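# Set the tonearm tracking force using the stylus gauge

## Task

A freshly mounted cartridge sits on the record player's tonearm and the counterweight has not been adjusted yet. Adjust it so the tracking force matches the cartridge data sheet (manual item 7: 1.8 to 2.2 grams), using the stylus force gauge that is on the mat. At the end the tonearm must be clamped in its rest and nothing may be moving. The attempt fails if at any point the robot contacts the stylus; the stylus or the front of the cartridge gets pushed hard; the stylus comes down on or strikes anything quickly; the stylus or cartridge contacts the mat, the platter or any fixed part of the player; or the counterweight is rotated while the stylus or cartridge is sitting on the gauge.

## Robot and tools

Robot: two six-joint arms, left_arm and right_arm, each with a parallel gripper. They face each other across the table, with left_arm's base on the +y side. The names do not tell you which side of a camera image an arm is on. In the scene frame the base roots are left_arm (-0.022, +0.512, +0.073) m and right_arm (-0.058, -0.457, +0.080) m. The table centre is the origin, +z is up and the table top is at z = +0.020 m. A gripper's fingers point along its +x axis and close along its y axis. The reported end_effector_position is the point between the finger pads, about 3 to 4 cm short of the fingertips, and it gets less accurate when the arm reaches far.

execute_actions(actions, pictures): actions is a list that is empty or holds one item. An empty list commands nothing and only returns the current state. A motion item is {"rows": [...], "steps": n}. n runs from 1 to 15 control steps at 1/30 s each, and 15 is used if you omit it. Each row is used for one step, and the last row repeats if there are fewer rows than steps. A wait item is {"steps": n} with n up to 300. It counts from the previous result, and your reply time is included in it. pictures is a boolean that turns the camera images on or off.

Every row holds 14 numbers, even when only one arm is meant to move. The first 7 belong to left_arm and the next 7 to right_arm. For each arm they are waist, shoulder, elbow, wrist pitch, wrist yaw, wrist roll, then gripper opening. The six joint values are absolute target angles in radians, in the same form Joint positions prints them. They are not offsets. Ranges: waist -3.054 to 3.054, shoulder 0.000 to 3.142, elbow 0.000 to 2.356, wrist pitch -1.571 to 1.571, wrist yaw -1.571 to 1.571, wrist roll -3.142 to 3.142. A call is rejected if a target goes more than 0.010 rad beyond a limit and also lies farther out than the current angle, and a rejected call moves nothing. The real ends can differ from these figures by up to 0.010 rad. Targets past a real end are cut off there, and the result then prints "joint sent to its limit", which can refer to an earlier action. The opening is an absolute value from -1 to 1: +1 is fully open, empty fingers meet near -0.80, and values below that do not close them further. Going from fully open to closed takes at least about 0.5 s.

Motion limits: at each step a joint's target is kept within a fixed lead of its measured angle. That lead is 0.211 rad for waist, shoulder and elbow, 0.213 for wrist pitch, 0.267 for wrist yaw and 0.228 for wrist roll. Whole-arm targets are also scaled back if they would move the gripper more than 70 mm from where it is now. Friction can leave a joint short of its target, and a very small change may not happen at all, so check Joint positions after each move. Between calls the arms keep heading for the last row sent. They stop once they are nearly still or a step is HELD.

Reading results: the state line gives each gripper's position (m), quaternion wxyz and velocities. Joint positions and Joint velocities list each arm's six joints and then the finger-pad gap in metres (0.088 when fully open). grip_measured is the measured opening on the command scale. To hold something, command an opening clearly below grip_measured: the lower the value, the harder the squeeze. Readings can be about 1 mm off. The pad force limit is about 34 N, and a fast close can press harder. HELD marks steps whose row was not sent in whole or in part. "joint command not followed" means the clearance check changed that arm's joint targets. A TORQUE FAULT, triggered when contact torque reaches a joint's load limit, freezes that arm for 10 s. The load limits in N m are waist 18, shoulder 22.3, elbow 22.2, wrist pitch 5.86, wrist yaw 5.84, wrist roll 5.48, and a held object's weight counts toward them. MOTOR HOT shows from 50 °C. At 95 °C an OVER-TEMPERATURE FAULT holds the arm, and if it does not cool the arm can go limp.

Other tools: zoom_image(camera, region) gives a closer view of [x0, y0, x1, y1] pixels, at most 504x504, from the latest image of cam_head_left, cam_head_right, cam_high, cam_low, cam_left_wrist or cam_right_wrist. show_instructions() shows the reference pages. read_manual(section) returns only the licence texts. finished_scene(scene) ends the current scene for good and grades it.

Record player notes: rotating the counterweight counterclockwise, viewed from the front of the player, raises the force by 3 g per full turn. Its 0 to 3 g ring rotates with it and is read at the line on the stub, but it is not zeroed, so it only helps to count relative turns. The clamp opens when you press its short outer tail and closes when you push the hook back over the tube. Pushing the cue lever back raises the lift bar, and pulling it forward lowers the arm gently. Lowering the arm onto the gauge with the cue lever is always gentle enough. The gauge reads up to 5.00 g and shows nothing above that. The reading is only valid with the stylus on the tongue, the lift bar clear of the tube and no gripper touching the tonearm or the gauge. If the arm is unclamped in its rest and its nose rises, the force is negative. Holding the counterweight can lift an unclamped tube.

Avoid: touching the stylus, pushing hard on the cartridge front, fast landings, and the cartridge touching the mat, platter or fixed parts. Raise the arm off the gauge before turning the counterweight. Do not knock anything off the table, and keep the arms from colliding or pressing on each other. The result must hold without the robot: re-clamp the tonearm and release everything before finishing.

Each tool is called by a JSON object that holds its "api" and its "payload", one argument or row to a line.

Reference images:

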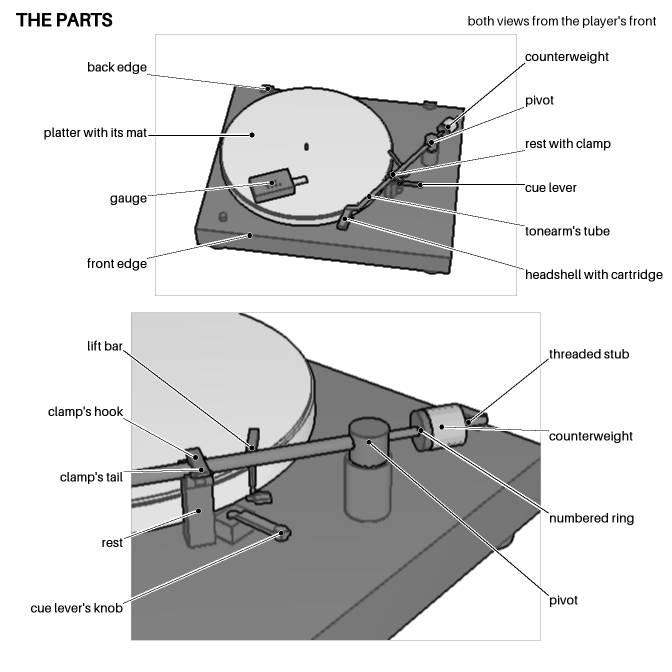

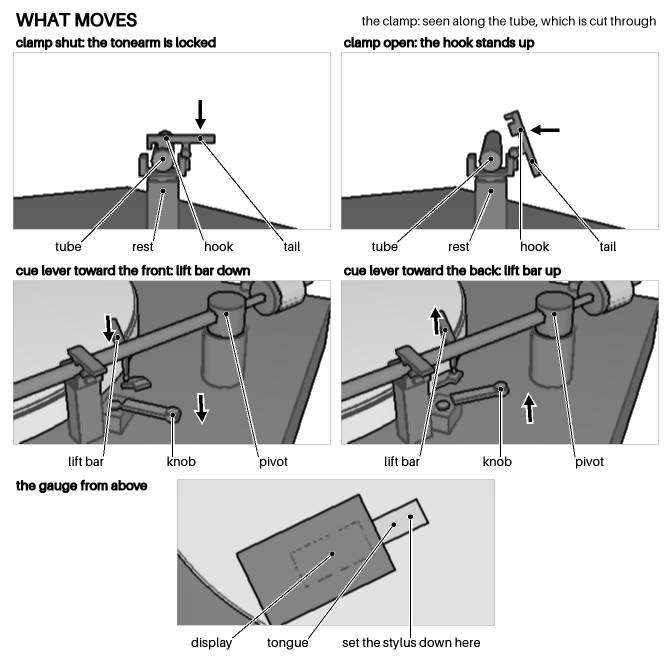

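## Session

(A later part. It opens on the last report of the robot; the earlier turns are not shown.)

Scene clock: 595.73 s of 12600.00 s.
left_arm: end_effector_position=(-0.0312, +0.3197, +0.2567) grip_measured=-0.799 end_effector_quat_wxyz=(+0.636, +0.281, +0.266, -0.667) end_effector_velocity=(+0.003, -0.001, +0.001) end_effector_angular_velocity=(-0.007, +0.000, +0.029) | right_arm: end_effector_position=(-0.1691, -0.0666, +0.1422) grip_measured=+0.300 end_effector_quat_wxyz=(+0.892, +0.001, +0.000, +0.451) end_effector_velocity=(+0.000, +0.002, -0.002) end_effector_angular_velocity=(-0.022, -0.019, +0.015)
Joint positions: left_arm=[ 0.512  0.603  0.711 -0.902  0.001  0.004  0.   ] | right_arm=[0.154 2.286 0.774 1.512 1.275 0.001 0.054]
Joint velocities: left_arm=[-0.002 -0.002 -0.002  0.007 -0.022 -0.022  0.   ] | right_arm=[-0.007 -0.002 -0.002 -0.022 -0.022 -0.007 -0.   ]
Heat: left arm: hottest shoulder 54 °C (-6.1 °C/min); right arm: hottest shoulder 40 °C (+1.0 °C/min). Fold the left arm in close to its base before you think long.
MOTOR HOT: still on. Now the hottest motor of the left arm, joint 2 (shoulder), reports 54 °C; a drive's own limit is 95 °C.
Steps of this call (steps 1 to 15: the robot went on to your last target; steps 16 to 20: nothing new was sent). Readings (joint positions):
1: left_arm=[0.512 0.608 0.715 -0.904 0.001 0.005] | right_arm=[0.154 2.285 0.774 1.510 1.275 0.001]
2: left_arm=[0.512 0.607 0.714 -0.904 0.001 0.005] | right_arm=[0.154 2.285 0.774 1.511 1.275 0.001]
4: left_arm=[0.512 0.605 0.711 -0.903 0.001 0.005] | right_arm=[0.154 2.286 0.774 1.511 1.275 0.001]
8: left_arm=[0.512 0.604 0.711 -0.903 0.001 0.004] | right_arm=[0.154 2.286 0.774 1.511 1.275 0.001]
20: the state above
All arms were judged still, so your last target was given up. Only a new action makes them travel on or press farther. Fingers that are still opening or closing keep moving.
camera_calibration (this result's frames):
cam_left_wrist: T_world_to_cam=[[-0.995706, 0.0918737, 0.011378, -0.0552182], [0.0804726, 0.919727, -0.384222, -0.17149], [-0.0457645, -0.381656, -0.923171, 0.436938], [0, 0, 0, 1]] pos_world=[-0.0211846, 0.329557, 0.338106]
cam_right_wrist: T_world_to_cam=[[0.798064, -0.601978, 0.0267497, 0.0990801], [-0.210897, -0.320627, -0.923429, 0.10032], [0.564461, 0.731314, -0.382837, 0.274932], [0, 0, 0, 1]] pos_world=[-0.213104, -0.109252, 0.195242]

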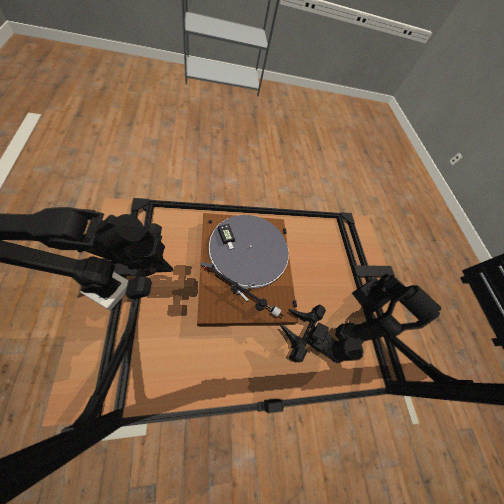

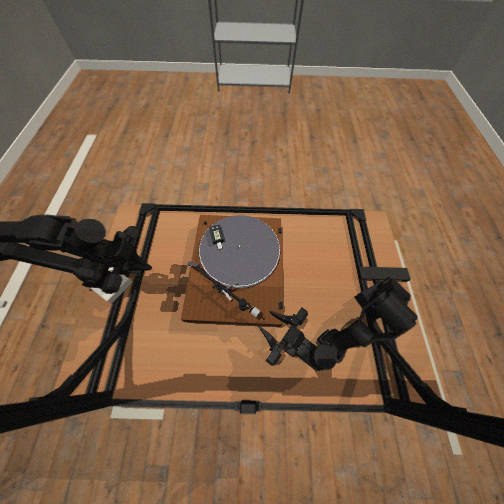

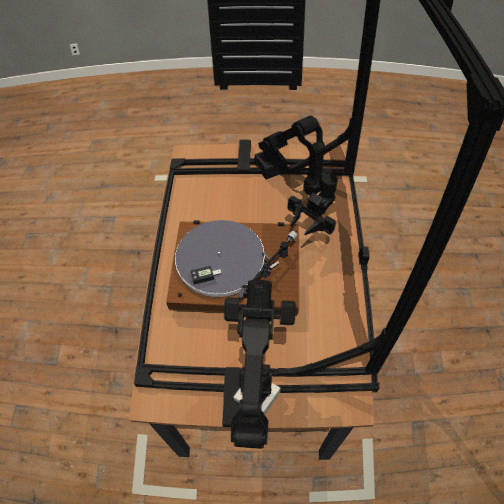

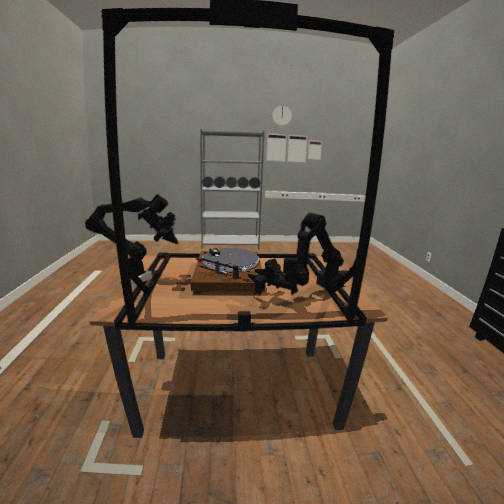

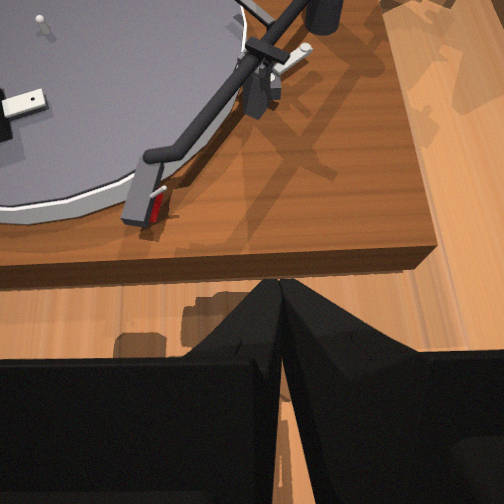

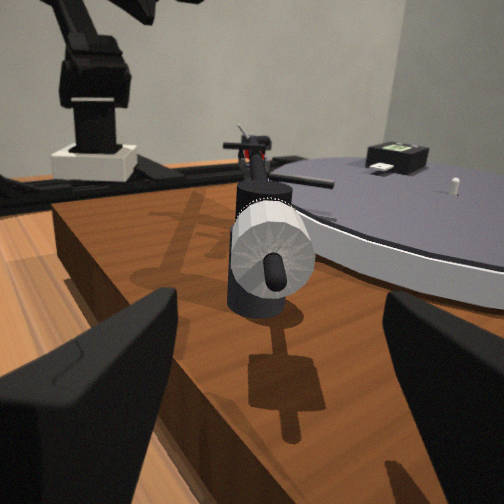

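{"api": "execute_actions", "payload": {
  "actions": [
    {"rows":[[0.513,0.6,0.7,-0.9,0,0,-0.85,0.142,2.28,0.785,1.50,1.262,0,0.3],[0.513,0.6,0.7,-0.9,0,0,-0.85,0.13,2.282,0.793,1.494,1.25,0,0.3],[0.513,0.6,0.7,-0.9,0,0,-0.85,0.118,2.284,0.80,1.488,1.238,0,0.3],[0.513,0.6,0.7,-0.9,0,0,-0.85,0.106,2.286,0.808,1.482,1.226,0,0.3],[0.513,0.6,0.7,-0.9,0,0,-0.85,0.094,2.288,0.815,1.476,1.214,0,0.3],[0.513,0.6,0.7,-0.9,0,0,-0.85,0.082,2.29,0.823,1.47,1.202,0,0.3],[0.513,0.6,0.7,-0.9,0,0,-0.85,0.07,2.292,0.83,1.464,1.19,0,0.3],[0.513,0.6,0.7,-0.9,0,0,-0.85,0.058,2.294,0.837,1.458,1.177,0,0.3],[0.513,0.6,0.7,-0.9,0,0,-0.85,0.046,2.295,0.844,1.453,1.164,0,0.3],[0.513,0.6,0.7,-0.9,0,0,-0.85,0.035,2.296,0.851,1.448,1.151,0,0.3]],"steps":15}
  ],
  "pictures": false
}}

{"api": "execute_actions", "payload": {
  "actions": [
    {"steps":15}
  ]
}}

Scene clock: 612.83 s of 12600.00 s.
left_arm: end_effector_position=(-0.0312, +0.3197, +0.2566) grip_measured=-0.799 end_effector_quat_wxyz=(+0.636, +0.281, +0.266, -0.667) end_effector_velocity=(+0.001, +0.002, -0.001) end_effector_angular_velocity=(+0.003, +0.010, +0.018) | right_arm: end_effector_position=(-0.1438, -0.0313, +0.1485) grip_measured=+0.300 end_effector_quat_wxyz=(+0.893, +0.004, +0.000, +0.449) end_effector_velocity=(-0.002, +0.010, -0.003) end_effector_angular_velocity=(-0.019, -0.008, +0.049)
Joint positions: left_arm=[ 0.512  0.603  0.71  -0.902  0.001  0.004  0.   ] | right_arm=[0.036 2.287 0.842 1.452 1.161 0.001 0.054]
Joint velocities: left_arm=[-0.002 -0.007 -0.002 -0.007 -0.007 -0.022  0.   ] | right_arm=[-0.017  0.002  0.012 -0.037 -0.066  0.007 -0.   ]
Heat: left arm: hottest shoulder 51 °C (-7.1 °C/min); right arm: hottest shoulder 40 °C (+1.0 °C/min). Fold the left arm in close to its base before you think long.
MOTOR HOT: still on. Now the hottest motor of the left arm, joint 2 (shoulder), reports 51 °C; a drive's own limit is 95 °C.
Steps of this call (steps 1 to 90: nothing new was sent; then 13.60 s passed at rest; steps 91 to 105: all 15 steps of this action). Readings (joint positions):
91: left_arm=[0.512 0.603 0.710 -0.902 0.001 0.004] | right_arm=[0.153 2.286 0.775 1.512 1.273 0.001]
92: left_arm=[0.512 0.603 0.710 -0.902 0.001 0.004] | right_arm=[0.151 2.286 0.777 1.508 1.268 0.001]
94: left_arm=[0.512 0.603 0.710 -0.902 0.001 0.004] | right_arm=[0.137 2.286 0.786 1.497 1.252 0.001]
98: left_arm=[0.512 0.603 0.710 -0.902 0.001 0.004] | right_arm=[0.090 2.286 0.813 1.474 1.210 0.001]
105: the state above

Scene clock: 613.33 s of 12600.00 s.
left_arm: end_effector_position=(-0.0312, +0.3197, +0.2566) grip_measured=-0.799 end_effector_quat_wxyz=(+0.636, +0.281, +0.266, -0.667) end_effector_velocity=(+0.001, +0.001, +0.000) end_effector_angular_velocity=(+0.002, -0.000, +0.008) | right_arm: end_effector_position=(-0.1444, -0.0306, +0.1483) grip_measured=+0.300 end_effector_quat_wxyz=(+0.892, +0.003, +0.000, +0.451) end_effector_velocity=(-0.002, +0.003, +0.001) end_effector_angular_velocity=(-0.006, -0.007, +0.020)
Joint positions: left_arm=[ 0.512  0.603  0.71  -0.902  0.001  0.004  0.   ] | right_arm=[0.036 2.287 0.843 1.45  1.156 0.001 0.054]
Joint velocities: left_arm=[-0.002 -0.002  0.002 -0.007 -0.007 -0.007  0.   ] | right_arm=[-0.002 -0.002  0.002 -0.007 -0.022 -0.007 -0.   ]
Heat: left arm: hottest shoulder 50 °C (-8.0 °C/min); right arm: hottest shoulder 40 °C (+1.0 °C/min). Fold the left arm in close to its base before you think long.
MOTOR HOT: still on. Now the hottest motor of the left arm, joint 2 (shoulder), reports 50 °C; a drive's own limit is 95 °C.
Steps of this call (steps 1 to 15: the robot went on to your last target). Readings (joint positions):
1: left_arm=[0.512 0.603 0.710 -0.902 0.001 0.004] | right_arm=[0.036 2.287 0.843 1.451 1.160 0.001]
2: left_arm=[0.512 0.603 0.710 -0.902 0.001 0.004] | right_arm=[0.036 2.287 0.843 1.451 1.158 0.001]
4: left_arm=[0.512 0.603 0.710 -0.902 0.001 0.004] | right_arm=[0.036 2.287 0.843 1.450 1.157 0.001]
8: left_arm=[0.512 0.603 0.710 -0.902 0.001 0.004] | right_arm=[0.036 2.287 0.843 1.450 1.156 0.001]
15: the state above
All arms were judged still, so your last target was given up. Only a new action makes them travel on or press farther. Fingers that are still opening or closing keep moving.
camera_calibration (this result's frames):
cam_left_wrist: T_world_to_cam=[[-0.995706, 0.0918693, 0.0113961, -0.0552211], [0.0804791, 0.919873, -0.38387, -0.171709], [-0.0457489, -0.381304, -0.923317, 0.436736], [0, 0, 0, 1]] pos_world=[-0.0211848, 0.329553, 0.337961]
cam_right_wrist: T_world_to_cam=[[0.798589, -0.601492, 0.0215177, 0.101685], [-0.213183, -0.31611, -0.924461, 0.122741], [0.562858, 0.733677, -0.38067, 0.236552], [0, 0, 0, 1]] pos_world=[-0.188184, -0.0735901, 0.20133]

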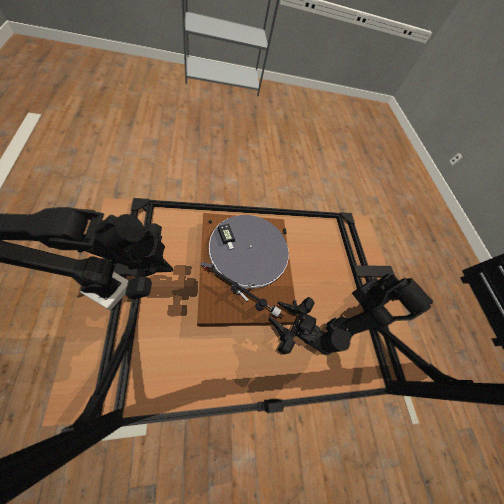

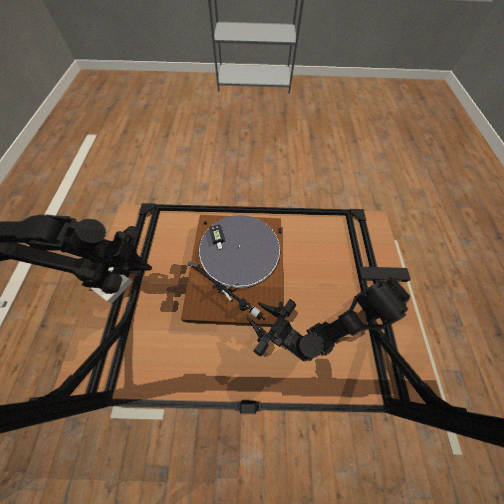

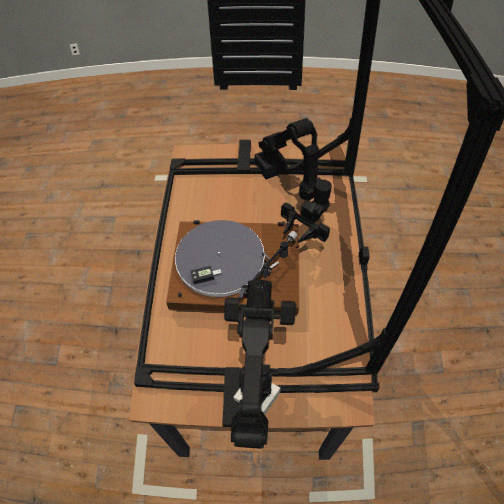

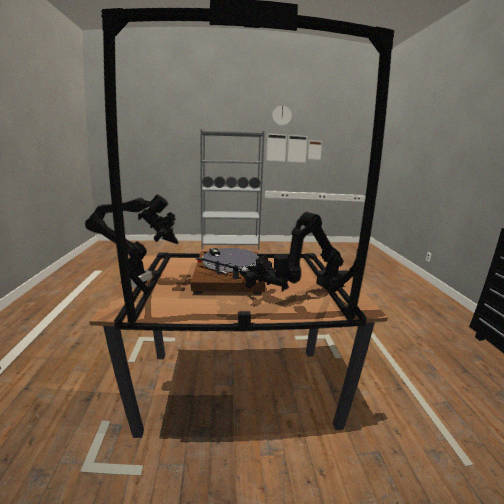

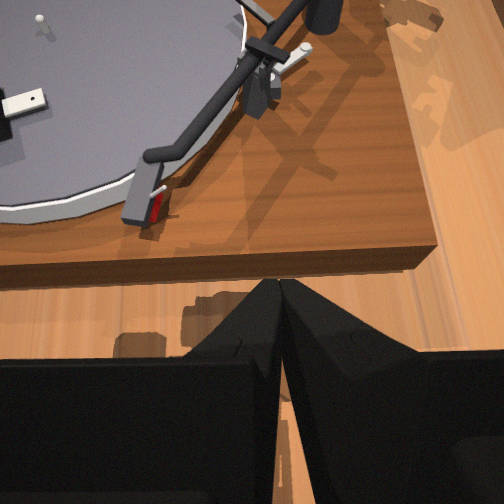

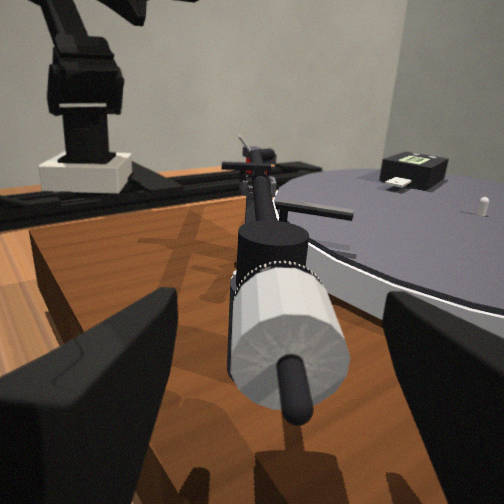

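{"api": "execute_actions", "payload": {
  "actions": [
    {"rows":[[0.513,0.6,0.7,-0.9,0,0,-0.85,0.035,2.305,0.851,1.453,1.153,-0.1,0.3],[0.513,0.6,0.7,-0.9,0,0,-0.85,0.035,2.305,0.851,1.453,1.153,-0.2,0.3],[0.513,0.6,0.7,-0.9,0,0,-0.85,0.035,2.305,0.851,1.453,1.153,-0.3,0.3],[0.513,0.6,0.7,-0.9,0,0,-0.85,0.035,2.305,0.851,1.453,1.153,-0.4,0.3],[0.513,0.6,0.7,-0.9,0,0,-0.85,0.035,2.305,0.851,1.453,1.153,-0.5,0.3],[0.513,0.6,0.7,-0.9,0,0,-0.85,0.035,2.305,0.851,1.453,1.153,-0.6,0.3]],"steps":15}
  ],
  "pictures": false
}}

{"api": "execute_actions", "payload": {
  "actions": [
    {"steps":15}
  ]
}}

Scene clock: 620.50 s of 12600.00 s.
left_arm: end_effector_position=(-0.0312, +0.3198, +0.2563) grip_measured=-0.799 end_effector_quat_wxyz=(+0.636, +0.281, +0.267, -0.667) end_effector_velocity=(+0.003, +0.002, -0.001) end_effector_angular_velocity=(+0.002, -0.011, +0.018) | right_arm: end_effector_position=(-0.1443, -0.0307, +0.1452) grip_measured=+0.300 end_effector_quat_wxyz=(+0.854, -0.257, -0.130, +0.432) end_effector_velocity=(-0.000, +0.001, +0.001) end_effector_angular_velocity=(-0.085, -0.120, +0.005)
Joint positions: left_arm=[ 0.512  0.603  0.71  -0.902  0.001  0.004  0.   ] | right_arm=[ 0.036  2.296  0.844  1.451  1.156 -0.584  0.054]
Joint velocities: left_arm=[-0.002 -0.007 -0.002 -0.007 -0.022 -0.007  0.   ] | right_arm=[-0.002  0.002  0.002  0.007 -0.007 -0.154 -0.   ]
Heat: left arm: hottest shoulder 49 °C (-9.1 °C/min); right arm: hottest shoulder 40 °C (+1.0 °C/min). Fold the left arm in close to its base before you think long.
MOTOR HOT: still on. Now the hottest motor of the left arm, joint 2 (shoulder), reports 49 °C; a drive's own limit is 95 °C.
Steps of this call (steps 1 to 90: nothing new was sent; then 3.67 s passed at rest; steps 91 to 105: all 15 steps of this action). Readings (joint positions):
91: left_arm=[0.512 0.603 0.710 -0.902 0.001 0.004] | right_arm=[0.036 2.289 0.844 1.449 1.156 -0.022]
92: left_arm=[0.512 0.603 0.710 -0.902 0.001 0.004] | right_arm=[0.036 2.290 0.844 1.449 1.156 -0.071]
94: left_arm=[0.512 0.603 0.710 -0.902 0.001 0.004] | right_arm=[0.036 2.293 0.844 1.449 1.156 -0.200]
98: left_arm=[0.512 0.603 0.710 -0.902 0.001 0.004] | right_arm=[0.036 2.296 0.844 1.450 1.156 -0.456]
105: the state above

Scene clock: 621.00 s of 12600.00 s.
left_arm: end_effector_position=(-0.0312, +0.3198, +0.2563) grip_measured=-0.799 end_effector_quat_wxyz=(+0.636, +0.281, +0.267, -0.667) end_effector_velocity=(-0.002, +0.001, +0.000) end_effector_angular_velocity=(+0.003, +0.010, -0.007) | right_arm: end_effector_position=(-0.1443, -0.0307, +0.1452) grip_measured=+0.300 end_effector_quat_wxyz=(+0.853, -0.262, -0.132, +0.432) end_effector_velocity=(+0.000, +0.000, -0.001) end_effector_angular_velocity=(-0.011, -0.010, +0.005)
Joint positions: left_arm=[ 0.512  0.603  0.71  -0.902  0.001  0.004  0.   ] | right_arm=[ 0.036  2.296  0.844  1.451  1.156 -0.595  0.054]
Joint velocities: left_arm=[-0.007 -0.002  0.002 -0.007  0.007 -0.007  0.   ] | right_arm=[-0.002 -0.002 -0.002 -0.007 -0.007 -0.007 -0.   ]
Heat: left arm: hottest shoulder 49 °C (-9.0 °C/min); right arm: hottest shoulder 40 °C (+1.0 °C/min). Fold the left arm in close to its base before you think long.
MOTOR HOT: still on. Now the hottest motor of the left arm, joint 2 (shoulder), reports 49 °C; a drive's own limit is 95 °C.
Steps of this call (steps 1 to 15: the robot went on to your last target). Readings (joint positions):
1: left_arm=[0.512 0.603 0.710 -0.902 0.001 0.004] | right_arm=[0.036 2.296 0.844 1.451 1.156 -0.588]
2: left_arm=[0.512 0.603 0.710 -0.902 0.001 0.004] | right_arm=[0.036 2.296 0.844 1.451 1.156 -0.590]
4: left_arm=[0.512 0.603 0.710 -0.902 0.001 0.004] | right_arm=[0.036 2.296 0.844 1.451 1.156 -0.593]
8: left_arm=[0.512 0.603 0.710 -0.902 0.001 0.004] | right_arm=[0.036 2.296 0.844 1.451 1.156 -0.595]
15: the state above
camera_calibration (this result's frames):
cam_left_wrist: T_world_to_cam=[[-0.995728, 0.0915892, 0.0116992, -0.055209], [0.0801392, 0.920192, -0.383176, -0.172163], [-0.0458603, -0.380601, -0.923601, 0.436326], [0, 0, 0, 1]] pos_world=[-0.0211662, 0.329546, 0.337669]
cam_right_wrist: T_world_to_cam=[[0.647171, -0.489978, 0.58403, 0.00157873], [0.204688, -0.626284, -0.752244, 0.145621], [0.734352, 0.606374, -0.30502, 0.245246], [0, 0, 0, 1]] pos_world=[-0.210926, -0.0567373, 0.183426]

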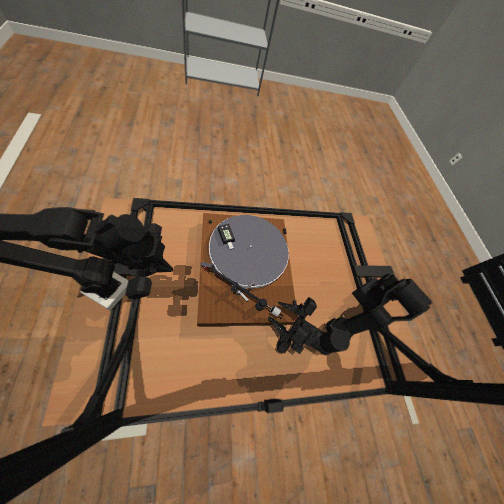

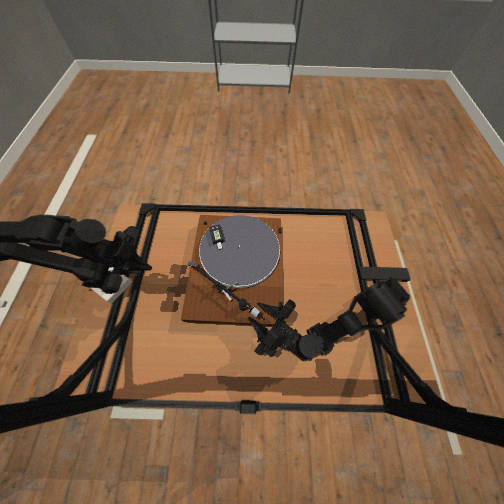

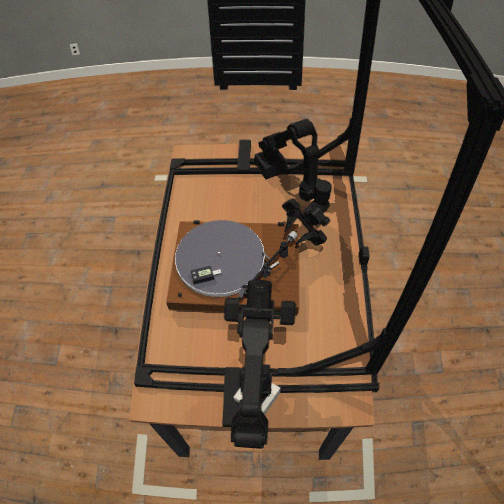

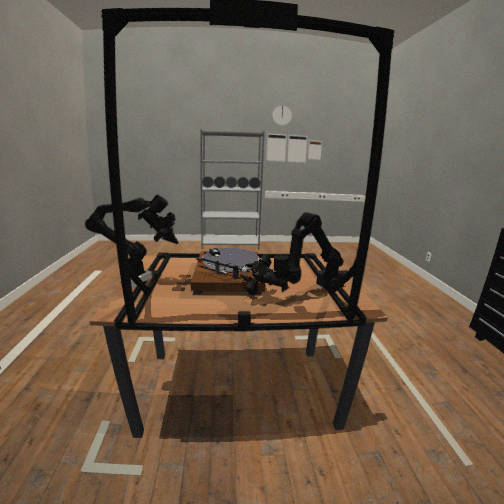

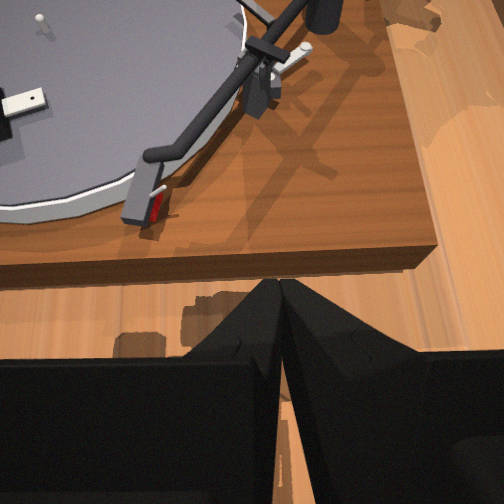

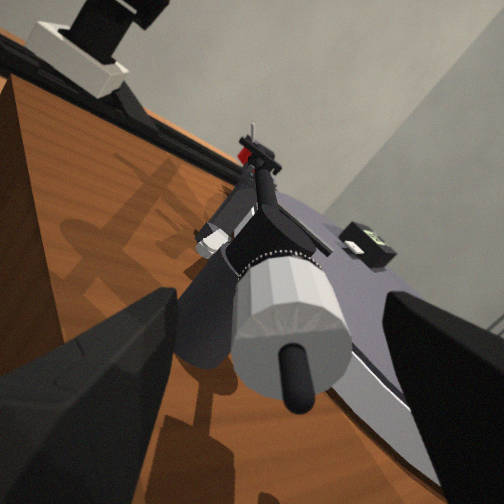

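{"api": "execute_actions", "payload": {
  "actions": [
    {"rows":[[0.513,0.6,0.7,-0.9,0,0,-0.85,0.035,2.3,0.847,1.451,1.156,-0.6,0.2],[0.513,0.6,0.7,-0.9,0,0,-0.85,0.035,2.3,0.847,1.451,1.156,-0.6,0.1],[0.513,0.6,0.7,-0.9,0,0,-0.85,0.035,2.3,0.847,1.451,1.156,-0.6,0.0],[0.513,0.6,0.7,-0.9,0,0,-0.85,0.035,2.3,0.847,1.451,1.156,-0.6,-0.07],[0.513,0.6,0.7,-0.9,0,0,-0.85,0.035,2.3,0.847,1.451,1.156,-0.6,-0.12],[0.513,0.6,0.7,-0.9,0,0,-0.85,0.035,2.3,0.847,1.451,1.156,-0.6,-0.16],[0.513,0.6,0.7,-0.9,0,0,-0.85,0.035,2.3,0.847,1.451,1.156,-0.6,-0.2],[0.513,0.6,0.7,-0.9,0,0,-0.85,0.035,2.3,0.847,1.451,1.156,-0.6,-0.23],[0.513,0.6,0.7,-0.9,0,0,-0.85,0.035,2.3,0.847,1.451,1.156,-0.6,-0.26],[0.513,0.6,0.7,-0.9,0,0,-0.85,0.035,2.3,0.847,1.451,1.156,-0.6,-0.29],[0.513,0.6,0.7,-0.9,0,0,-0.85,0.035,2.3,0.847,1.451,1.156,-0.6,-0.32],[0.513,0.6,0.7,-0.9,0,0,-0.85,0.035,2.3,0.847,1.451,1.156,-0.6,-0.35]],"steps":15}
  ],
  "pictures": false
}}

{"api": "execute_actions", "payload": {
  "actions": [
    {"steps":12}
  ]
}}

Scene clock: 628.33 s of 12600.00 s.
left_arm: end_effector_position=(-0.0312, +0.3198, +0.2562) grip_measured=-0.799 end_effector_quat_wxyz=(+0.636, +0.281, +0.267, -0.667) end_effector_velocity=(-0.001, +0.003, -0.002) end_effector_angular_velocity=(+0.002, -0.000, -0.013) | right_arm: end_effector_position=(-0.1441, -0.0308, +0.1452) grip_measured=-0.260 end_effector_quat_wxyz=(+0.853, -0.262, -0.132, +0.431) end_effector_velocity=(+0.000, +0.000, -0.002) end_effector_angular_velocity=(-0.015, -0.012, +0.005)
Joint positions: left_arm=[ 0.512  0.602  0.709 -0.902  0.001  0.004  0.   ] | right_arm=[ 0.036  2.297  0.845  1.452  1.158 -0.596  0.026]
Joint velocities: left_arm=[-0.002 -0.012 -0.007 -0.007  0.007  0.007  0.   ] | right_arm=[-0.002  0.002 -0.002 -0.007 -0.007 -0.007 -0.   ]
Heat: left arm: hottest shoulder 48 °C (-10.1 °C/min); right arm: hottest shoulder 41 °C (+2.0 °C/min). Fold the left arm in close to its base before you think long.
MOTOR HOT: still on. Now the hottest motor of the left arm, joint 2 (shoulder), reports 48 °C; a drive's own limit is 95 °C.
Steps of this call (steps 1 to 15: the robot went on to your last target; steps 16 to 90: nothing new was sent; then 3.83 s passed at rest; steps 91 to 105: all 15 steps of this action). Readings (joint positions):
91: left_arm=[0.512 0.602 0.709 -0.902 0.001 0.004] | right_arm=[0.036 2.297 0.845 1.451 1.156 -0.595]
92: left_arm=[0.512 0.602 0.709 -0.902 0.001 0.004] | right_arm=[0.036 2.297 0.845 1.451 1.156 -0.595]
94: left_arm=[0.512 0.602 0.709 -0.902 0.001 0.004] | right_arm=[0.036 2.297 0.845 1.451 1.156 -0.595]
98: left_arm=[0.512 0.602 0.709 -0.902 0.001 0.004] | right_arm=[0.036 2.297 0.845 1.451 1.156 -0.595]
105: the state above

Scene clock: 628.73 s of 12600.00 s.
left_arm: end_effector_position=(-0.0312, +0.3198, +0.2562) grip_measured=-0.799 end_effector_quat_wxyz=(+0.636, +0.281, +0.267, -0.667) end_effector_velocity=(+0.003, +0.003, -0.005) end_effector_angular_velocity=(+0.026, -0.012, +0.018) | right_arm: end_effector_position=(-0.1441, -0.0308, +0.1452) grip_measured=-0.260 end_effector_quat_wxyz=(+0.853, -0.262, -0.132, +0.431) end_effector_velocity=(-0.003, +0.001, -0.001) end_effector_angular_velocity=(-0.002, +0.002, +0.024)
Joint positions: left_arm=[ 0.512  0.602  0.709 -0.902  0.001  0.004  0.   ] | right_arm=[ 0.036  2.297  0.845  1.452  1.158 -0.596  0.026]
Joint velocities: left_arm=[-0.002  0.002 -0.002 -0.022 -0.022 -0.007  0.   ] | right_arm=[ 0.002 -0.002 -0.002 -0.007 -0.022  0.007 -0.   ]
Heat: left arm: hottest shoulder 48 °C (-10.0 °C/min); right arm: hottest shoulder 41 °C (+2.0 °C/min). Fold the left arm in close to its base before you think long.
MOTOR HOT: still on. Now the hottest motor of the left arm, joint 2 (shoulder), reports 48 °C; a drive's own limit is 95 °C.
Steps of this call (steps 1 to 12: the robot went on to your last target). Readings (joint positions):
1: left_arm=[0.512 0.602 0.709 -0.902 0.001 0.004] | right_arm=[0.036 2.297 0.845 1.452 1.158 -0.596]
2: left_arm=[0.512 0.602 0.709 -0.902 0.001 0.004] | right_arm=[0.036 2.297 0.845 1.452 1.158 -0.596]
4: left_arm=[0.512 0.602 0.709 -0.902 0.001 0.004] | right_arm=[0.036 2.297 0.845 1.452 1.158 -0.596]
8: left_arm=[0.512 0.602 0.709 -0.902 0.001 0.004] | right_arm=[0.036 2.297 0.845 1.452 1.158 -0.596]
12: the state above
camera_calibration (this result's frames):
cam_left_wrist: T_world_to_cam=[[-0.995728, 0.0915892, 0.0116992, -0.0552108], [0.0801392, 0.920192, -0.383176, -0.172247], [-0.0458603, -0.380601, -0.923601, 0.436272], [0, 0, 0, 1]] pos_world=[-0.0211636, 0.329603, 0.337586]
cam_right_wrist: T_world_to_cam=[[0.6458, -0.491387, 0.584364, 0.00107651], [0.203573, -0.626843, -0.752081, 0.14527], [0.735867, 0.604655, -0.304782, 0.24528], [0, 0, 0, 1]] pos_world=[-0.210762, -0.0567191, 0.183383]

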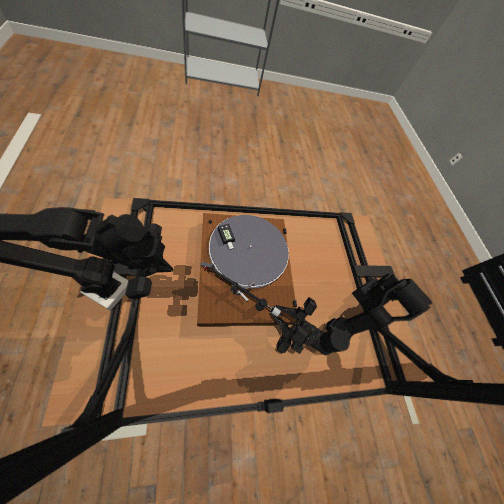

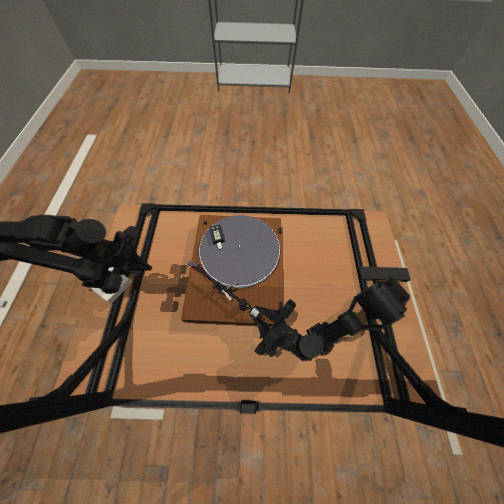

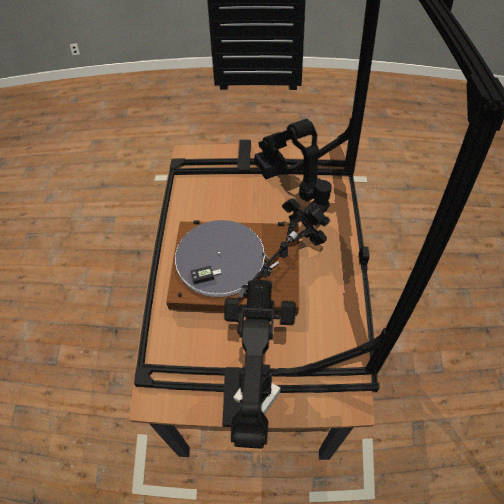

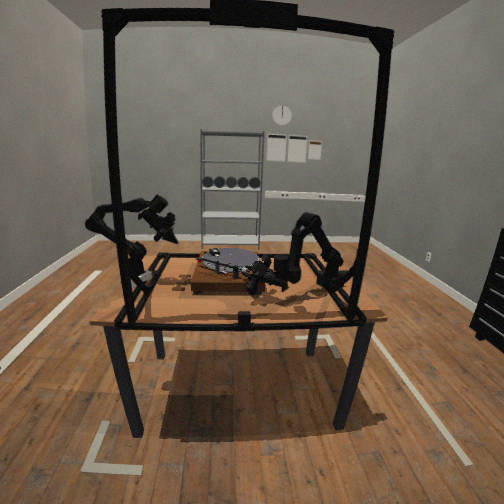

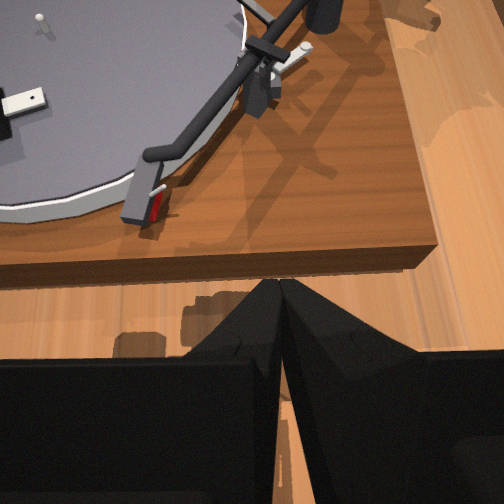

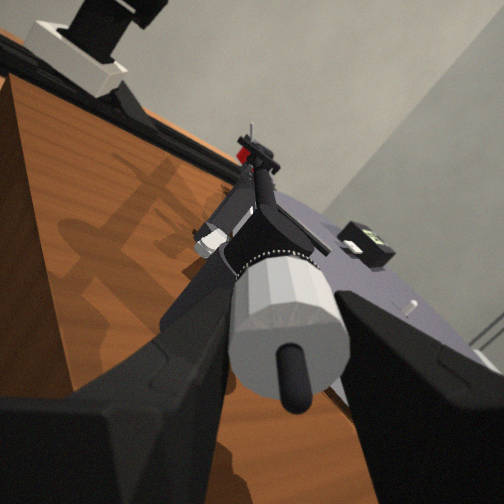

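{"api": "zoom_image", "payload": {
  "camera": "cam_right_wrist",
  "region": [210, 230, 350, 330]
}}

{"api": "execute_actions", "payload": {
  "actions": [
    {"rows":[[0.513,0.6,0.7,-0.9,0,0,-0.85,0.035,2.3,0.847,1.451,1.156,-0.57,-0.38],[0.513,0.6,0.7,-0.9,0,0,-0.85,0.035,2.3,0.847,1.451,1.156,-0.54,-0.38],[0.513,0.6,0.7,-0.9,0,0,-0.85,0.035,2.3,0.847,1.451,1.156,-0.51,-0.38],[0.513,0.6,0.7,-0.9,0,0,-0.85,0.035,2.3,0.847,1.451,1.156,-0.48,-0.38],[0.513,0.6,0.7,-0.9,0,0,-0.85,0.035,2.3,0.847,1.451,1.156,-0.45,-0.38],[0.513,0.6,0.7,-0.9,0,0,-0.85,0.035,2.3,0.847,1.451,1.156,-0.42,-0.38],[0.513,0.6,0.7,-0.9,0,0,-0.85,0.035,2.3,0.847,1.451,1.156,-0.39,-0.38],[0.513,0.6,0.7,-0.9,0,0,-0.85,0.035,2.3,0.847,1.451,1.156,-0.36,-0.38],[0.513,0.6,0.7,-0.9,0,0,-0.85,0.035,2.3,0.847,1.451,1.156,-0.33,-0.38],[0.513,0.6,0.7,-0.9,0,0,-0.85,0.035,2.3,0.847,1.451,1.156,-0.3,-0.38],[0.513,0.6,0.7,-0.9,0,0,-0.85,0.035,2.3,0.847,1.451,1.156,-0.27,-0.38],[0.513,0.6,0.7,-0.9,0,0,-0.85,0.035,2.3,0.847,1.451,1.156,-0.24,-0.38],[0.513,0.6,0.7,-0.9,0,0,-0.85,0.035,2.3,0.847,1.451,1.156,-0.21,-0.38],[0.513,0.6,0.7,-0.9,0,0,-0.85,0.035,2.3,0.847,1.451,1.156,-0.18,-0.38],[0.513,0.6,0.7,-0.9,0,0,-0.85,0.035,2.3,0.847,1.451,1.156,-0.15,-0.38]],"steps":15}
  ],
  "pictures": false
}}

{"api": "execute_actions", "payload": {
  "actions": [
    {"rows":[[0.513,0.6,0.7,-0.9,0,0,-0.85,0.035,2.3,0.847,1.451,1.156,-0.12,-0.38],[0.513,0.6,0.7,-0.9,0,0,-0.85,0.035,2.3,0.847,1.451,1.156,-0.09,-0.38],[0.513,0.6,0.7,-0.9,0,0,-0.85,0.035,2.3,0.847,1.451,1.156,-0.06,-0.38],[0.513,0.6,0.7,-0.9,0,0,-0.85,0.035,2.3,0.847,1.451,1.156,-0.03,-0.38],[0.513,0.6,0.7,-0.9,0,0,-0.85,0.035,2.3,0.847,1.451,1.156,0,-0.38],[0.513,0.6,0.7,-0.9,0,0,-0.85,0.035,2.3,0.847,1.451,1.156,0.03,-0.38],[0.513,0.6,0.7,-0.9,0,0,-0.85,0.035,2.3,0.847,1.451,1.156,0.06,-0.38],[0.513,0.6,0.7,-0.9,0,0,-0.85,0.035,2.3,0.847,1.451,1.156,0.09,-0.38],[0.513,0.6,0.7,-0.9,0,0,-0.85,0.035,2.3,0.847,1.451,1.156,0.12,-0.38],[0.513,0.6,0.7,-0.9,0,0,-0.85,0.035,2.3,0.847,1.451,1.156,0.15,-0.38],[0.513,0.6,0.7,-0.9,0,0,-0.85,0.035,2.3,0.847,1.451,1.156,0.18,-0.38],[0.513,0.6,0.7,-0.9,0,0,-0.85,0.035,2.3,0.847,1.451,1.156,0.21,-0.38],[0.513,0.6,0.7,-0.9,0,0,-0.85,0.035,2.3,0.847,1.451,1.156,0.24,-0.38]],"steps":15}
  ],
  "pictures": false
}}

{"api": "execute_actions", "payload": {
  "actions": [
    {"steps":15}
  ]
}}

{"api": "zoom_image", "payload": {
  "camera": "cam_right_wrist",
  "region": [210, 230, 350, 330]
}}

Region (210, 230, 350, 330) of cam_right_wrist's 504x504 image, scaled by 3.600, with more detail than that image has; it fills the top 360 rows of this view, and the rest is white.

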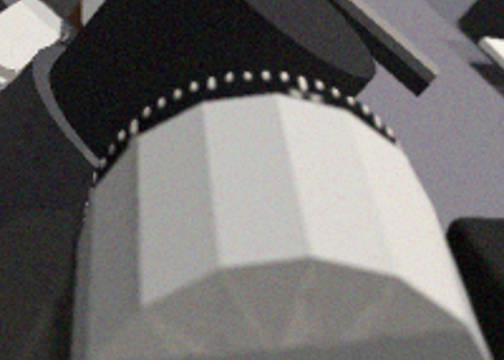

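Scene clock: 642.20 s of 12600.00 s.
left_arm: end_effector_position=(-0.0312, +0.3199, +0.2559) grip_measured=-0.799 end_effector_quat_wxyz=(+0.636, +0.281, +0.267, -0.667) end_effector_velocity=(-0.000, +0.002, -0.002) end_effector_angular_velocity=(+0.008, +0.010, +0.014) | right_arm: end_effector_position=(-0.1440, -0.0304, +0.1452) grip_measured=-0.260 end_effector_quat_wxyz=(+0.887, -0.101, -0.051, +0.449) end_effector_velocity=(-0.003, +0.001, -0.002) end_effector_angular_velocity=(+0.514, +0.708, +0.025)
Joint positions: left_arm=[ 0.512  0.602  0.708 -0.902  0.001  0.004  0.   ] | right_arm=[ 0.035  2.297  0.845  1.452  1.155 -0.227  0.026]
Joint velocities: left_arm=[-0.007 -0.002 -0.002 -0.007 -0.007 -0.022  0.   ] | right_arm=[ 0.002  0.002 -0.002 -0.007 -0.022  0.886 -0.   ]
Heat: left arm: hottest shoulder 47 °C (-10.1 °C/min); right arm: hottest shoulder 42 °C (+3.0 °C/min).
MOTOR HOT: cleared. Now the hottest motor of the left arm, joint 2 (shoulder), reports 47 °C.
Steps of this call (steps 1 to 15: the robot went on to your last target; steps 16 to 90: nothing new was sent; then 9.97 s passed at rest; steps 91 to 105: all 15 steps of this action). Readings (joint positions):
91: left_arm=[0.512 0.602 0.709 -0.902 0.001 0.004] | right_arm=[0.036 2.297 0.845 1.452 1.158 -0.595]
92: left_arm=[0.512 0.602 0.709 -0.902 0.001 0.004] | right_arm=[0.036 2.297 0.845 1.452 1.158 -0.582]
94: left_arm=[0.512 0.602 0.709 -0.902 0.001 0.004] | right_arm=[0.036 2.297 0.845 1.452 1.158 -0.541]
98: left_arm=[0.512 0.602 0.709 -0.902 0.001 0.004] | right_arm=[0.035 2.297 0.845 1.452 1.157 -0.434]
105: the state above

Scene clock: 642.70 s of 12600.00 s.
left_arm: end_effector_position=(-0.0312, +0.3199, +0.2559) grip_measured=-0.799 end_effector_quat_wxyz=(+0.636, +0.281, +0.267, -0.667) end_effector_velocity=(-0.001, +0.002, -0.004) end_effector_angular_velocity=(+0.013, +0.010, -0.002) | right_arm: end_effector_position=(-0.1438, -0.0300, +0.1452) grip_measured=-0.260 end_effector_quat_wxyz=(+0.887, +0.089, +0.045, +0.450) end_effector_velocity=(+0.001, +0.002, +0.001) end_effector_angular_velocity=(+0.236, +0.324, +0.015)
Joint positions: left_arm=[ 0.512  0.602  0.708 -0.902  0.001  0.004  0.   ] | right_arm=[0.033 2.297 0.845 1.452 1.151 0.2   0.026]
Joint velocities: left_arm=[-0.002 -0.002 -0.007 -0.007  0.007 -0.007  0.   ] | right_arm=[-0.007 -0.007 -0.002 -0.007 -0.022  0.403 -0.   ]
Heat: left arm: hottest shoulder 47 °C (-10.1 °C/min); right arm: hottest shoulder 42 °C (+3.0 °C/min).
Steps of this call (steps 1 to 15: all 15 steps of this action). Readings (joint positions):
1: left_arm=[0.512 0.602 0.708 -0.902 0.001 0.004] | right_arm=[0.035 2.297 0.845 1.452 1.154 -0.197]
2: left_arm=[0.512 0.602 0.708 -0.902 0.001 0.004] | right_arm=[0.035 2.297 0.845 1.452 1.154 -0.168]
4: left_arm=[0.512 0.602 0.708 -0.902 0.001 0.004] | right_arm=[0.034 2.297 0.845 1.452 1.154 -0.107]
8: left_arm=[0.512 0.602 0.708 -0.902 0.001 0.004] | right_arm=[0.034 2.297 0.845 1.452 1.153 0.012]
15: the state above

Scene clock: 643.20 s of 12600.00 s.
left_arm: end_effector_position=(-0.0312, +0.3199, +0.2559) grip_measured=-0.799 end_effector_quat_wxyz=(+0.636, +0.281, +0.267, -0.667) end_effector_velocity=(+0.001, +0.004, -0.004) end_effector_angular_velocity=(+0.022, -0.001, +0.008) | right_arm: end_effector_position=(-0.1438, -0.0299, +0.1451) grip_measured=-0.260 end_effector_quat_wxyz=(+0.886, +0.104, +0.053, +0.449) end_effector_velocity=(+0.002, -0.001, +0.001) end_effector_angular_velocity=(-0.006, -0.007, -0.010)
Joint positions: left_arm=[ 0.512  0.602  0.708 -0.902  0.001  0.004  0.   ] | right_arm=[0.033 2.297 0.845 1.451 1.151 0.234 0.026]
Joint velocities: left_arm=[-0.002 -0.002 -0.002 -0.022 -0.007 -0.007  0.   ] | right_arm=[-0.002 -0.007 -0.002 -0.007  0.007 -0.007 -0.   ]
Heat: left arm: hottest shoulder 47 °C (-10.2 °C/min); right arm: hottest shoulder 42 °C (+3.0 °C/min).
Steps of this call (steps 1 to 15: the robot went on to your last target). Readings (joint positions):
1: left_arm=[0.512 0.602 0.708 -0.902 0.001 0.004] | right_arm=[0.033 2.297 0.845 1.451 1.151 0.210]
2: left_arm=[0.512 0.602 0.708 -0.902 0.001 0.004] | right_arm=[0.033 2.297 0.845 1.451 1.151 0.218]
4: left_arm=[0.512 0.602 0.708 -0.902 0.001 0.004] | right_arm=[0.033 2.297 0.845 1.451 1.151 0.226]
8: left_arm=[0.512 0.602 0.708 -0.902 0.001 0.004] | right_arm=[0.033 2.297 0.845 1.451 1.151 0.232]
15: the state above
camera_calibration (this result's frames):
cam_left_wrist: T_world_to_cam=[[-0.99575, 0.0913086, 0.0120019, -0.0551982], [0.0797992, 0.920511, -0.382482, -0.172701], [-0.0459718, -0.379898, -0.923885, 0.435862], [0, 0, 0, 1]] pos_world=[-0.021145, 0.329596, 0.337294]
cam_right_wrist: T_world_to_cam=[[0.78317, -0.587344, -0.204138, 0.132687], [-0.38205, -0.195504, -0.903225, 0.0963356], [0.490594, 0.78537, -0.377508, 0.225227], [0, 0, 0, 1]] pos_world=[-0.177606, -0.0801195, 0.199124]

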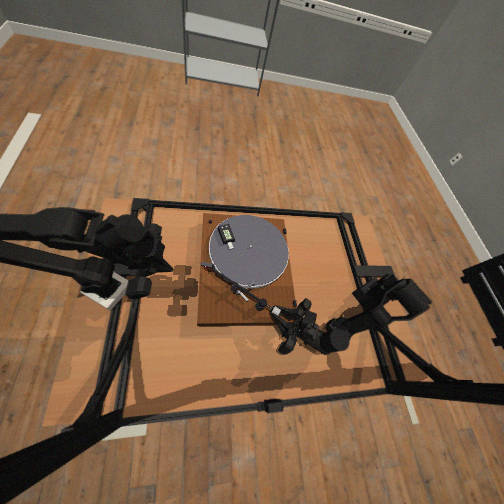

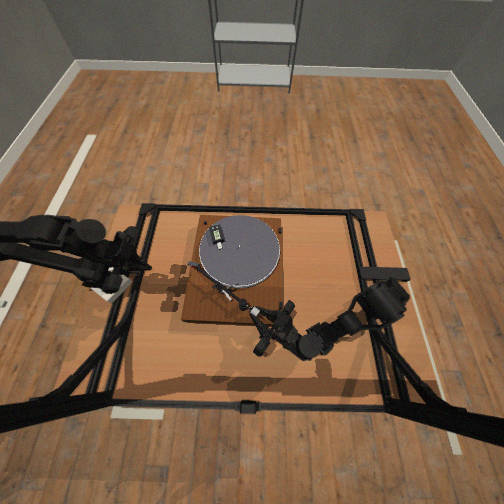

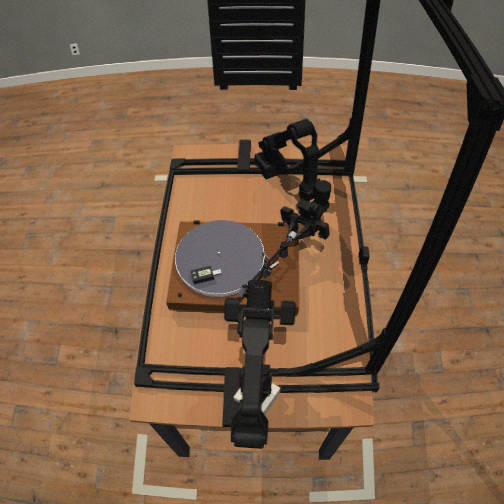

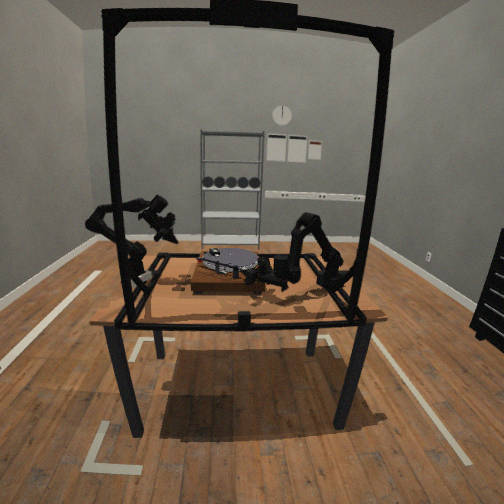

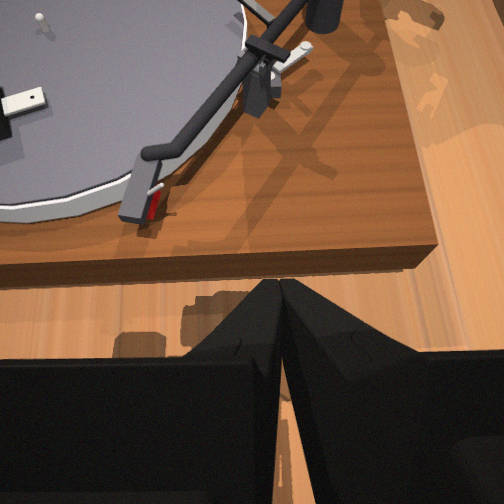

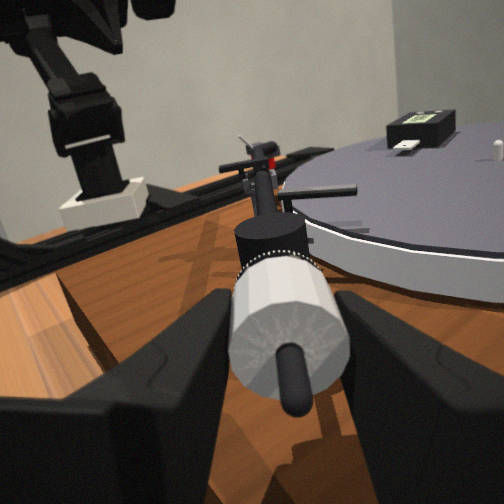

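Region (210, 230, 350, 330) of cam_right_wrist's 504x504 image, scaled by 3.600, with more detail than that image has; it fills the top 360 rows of this view, and the rest is white.

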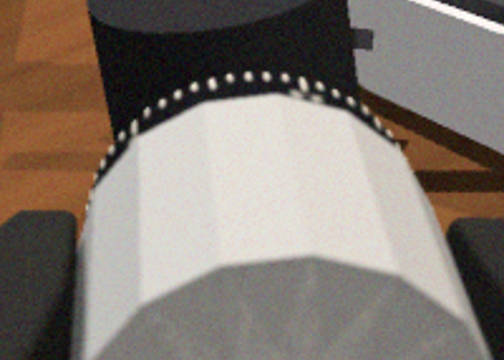

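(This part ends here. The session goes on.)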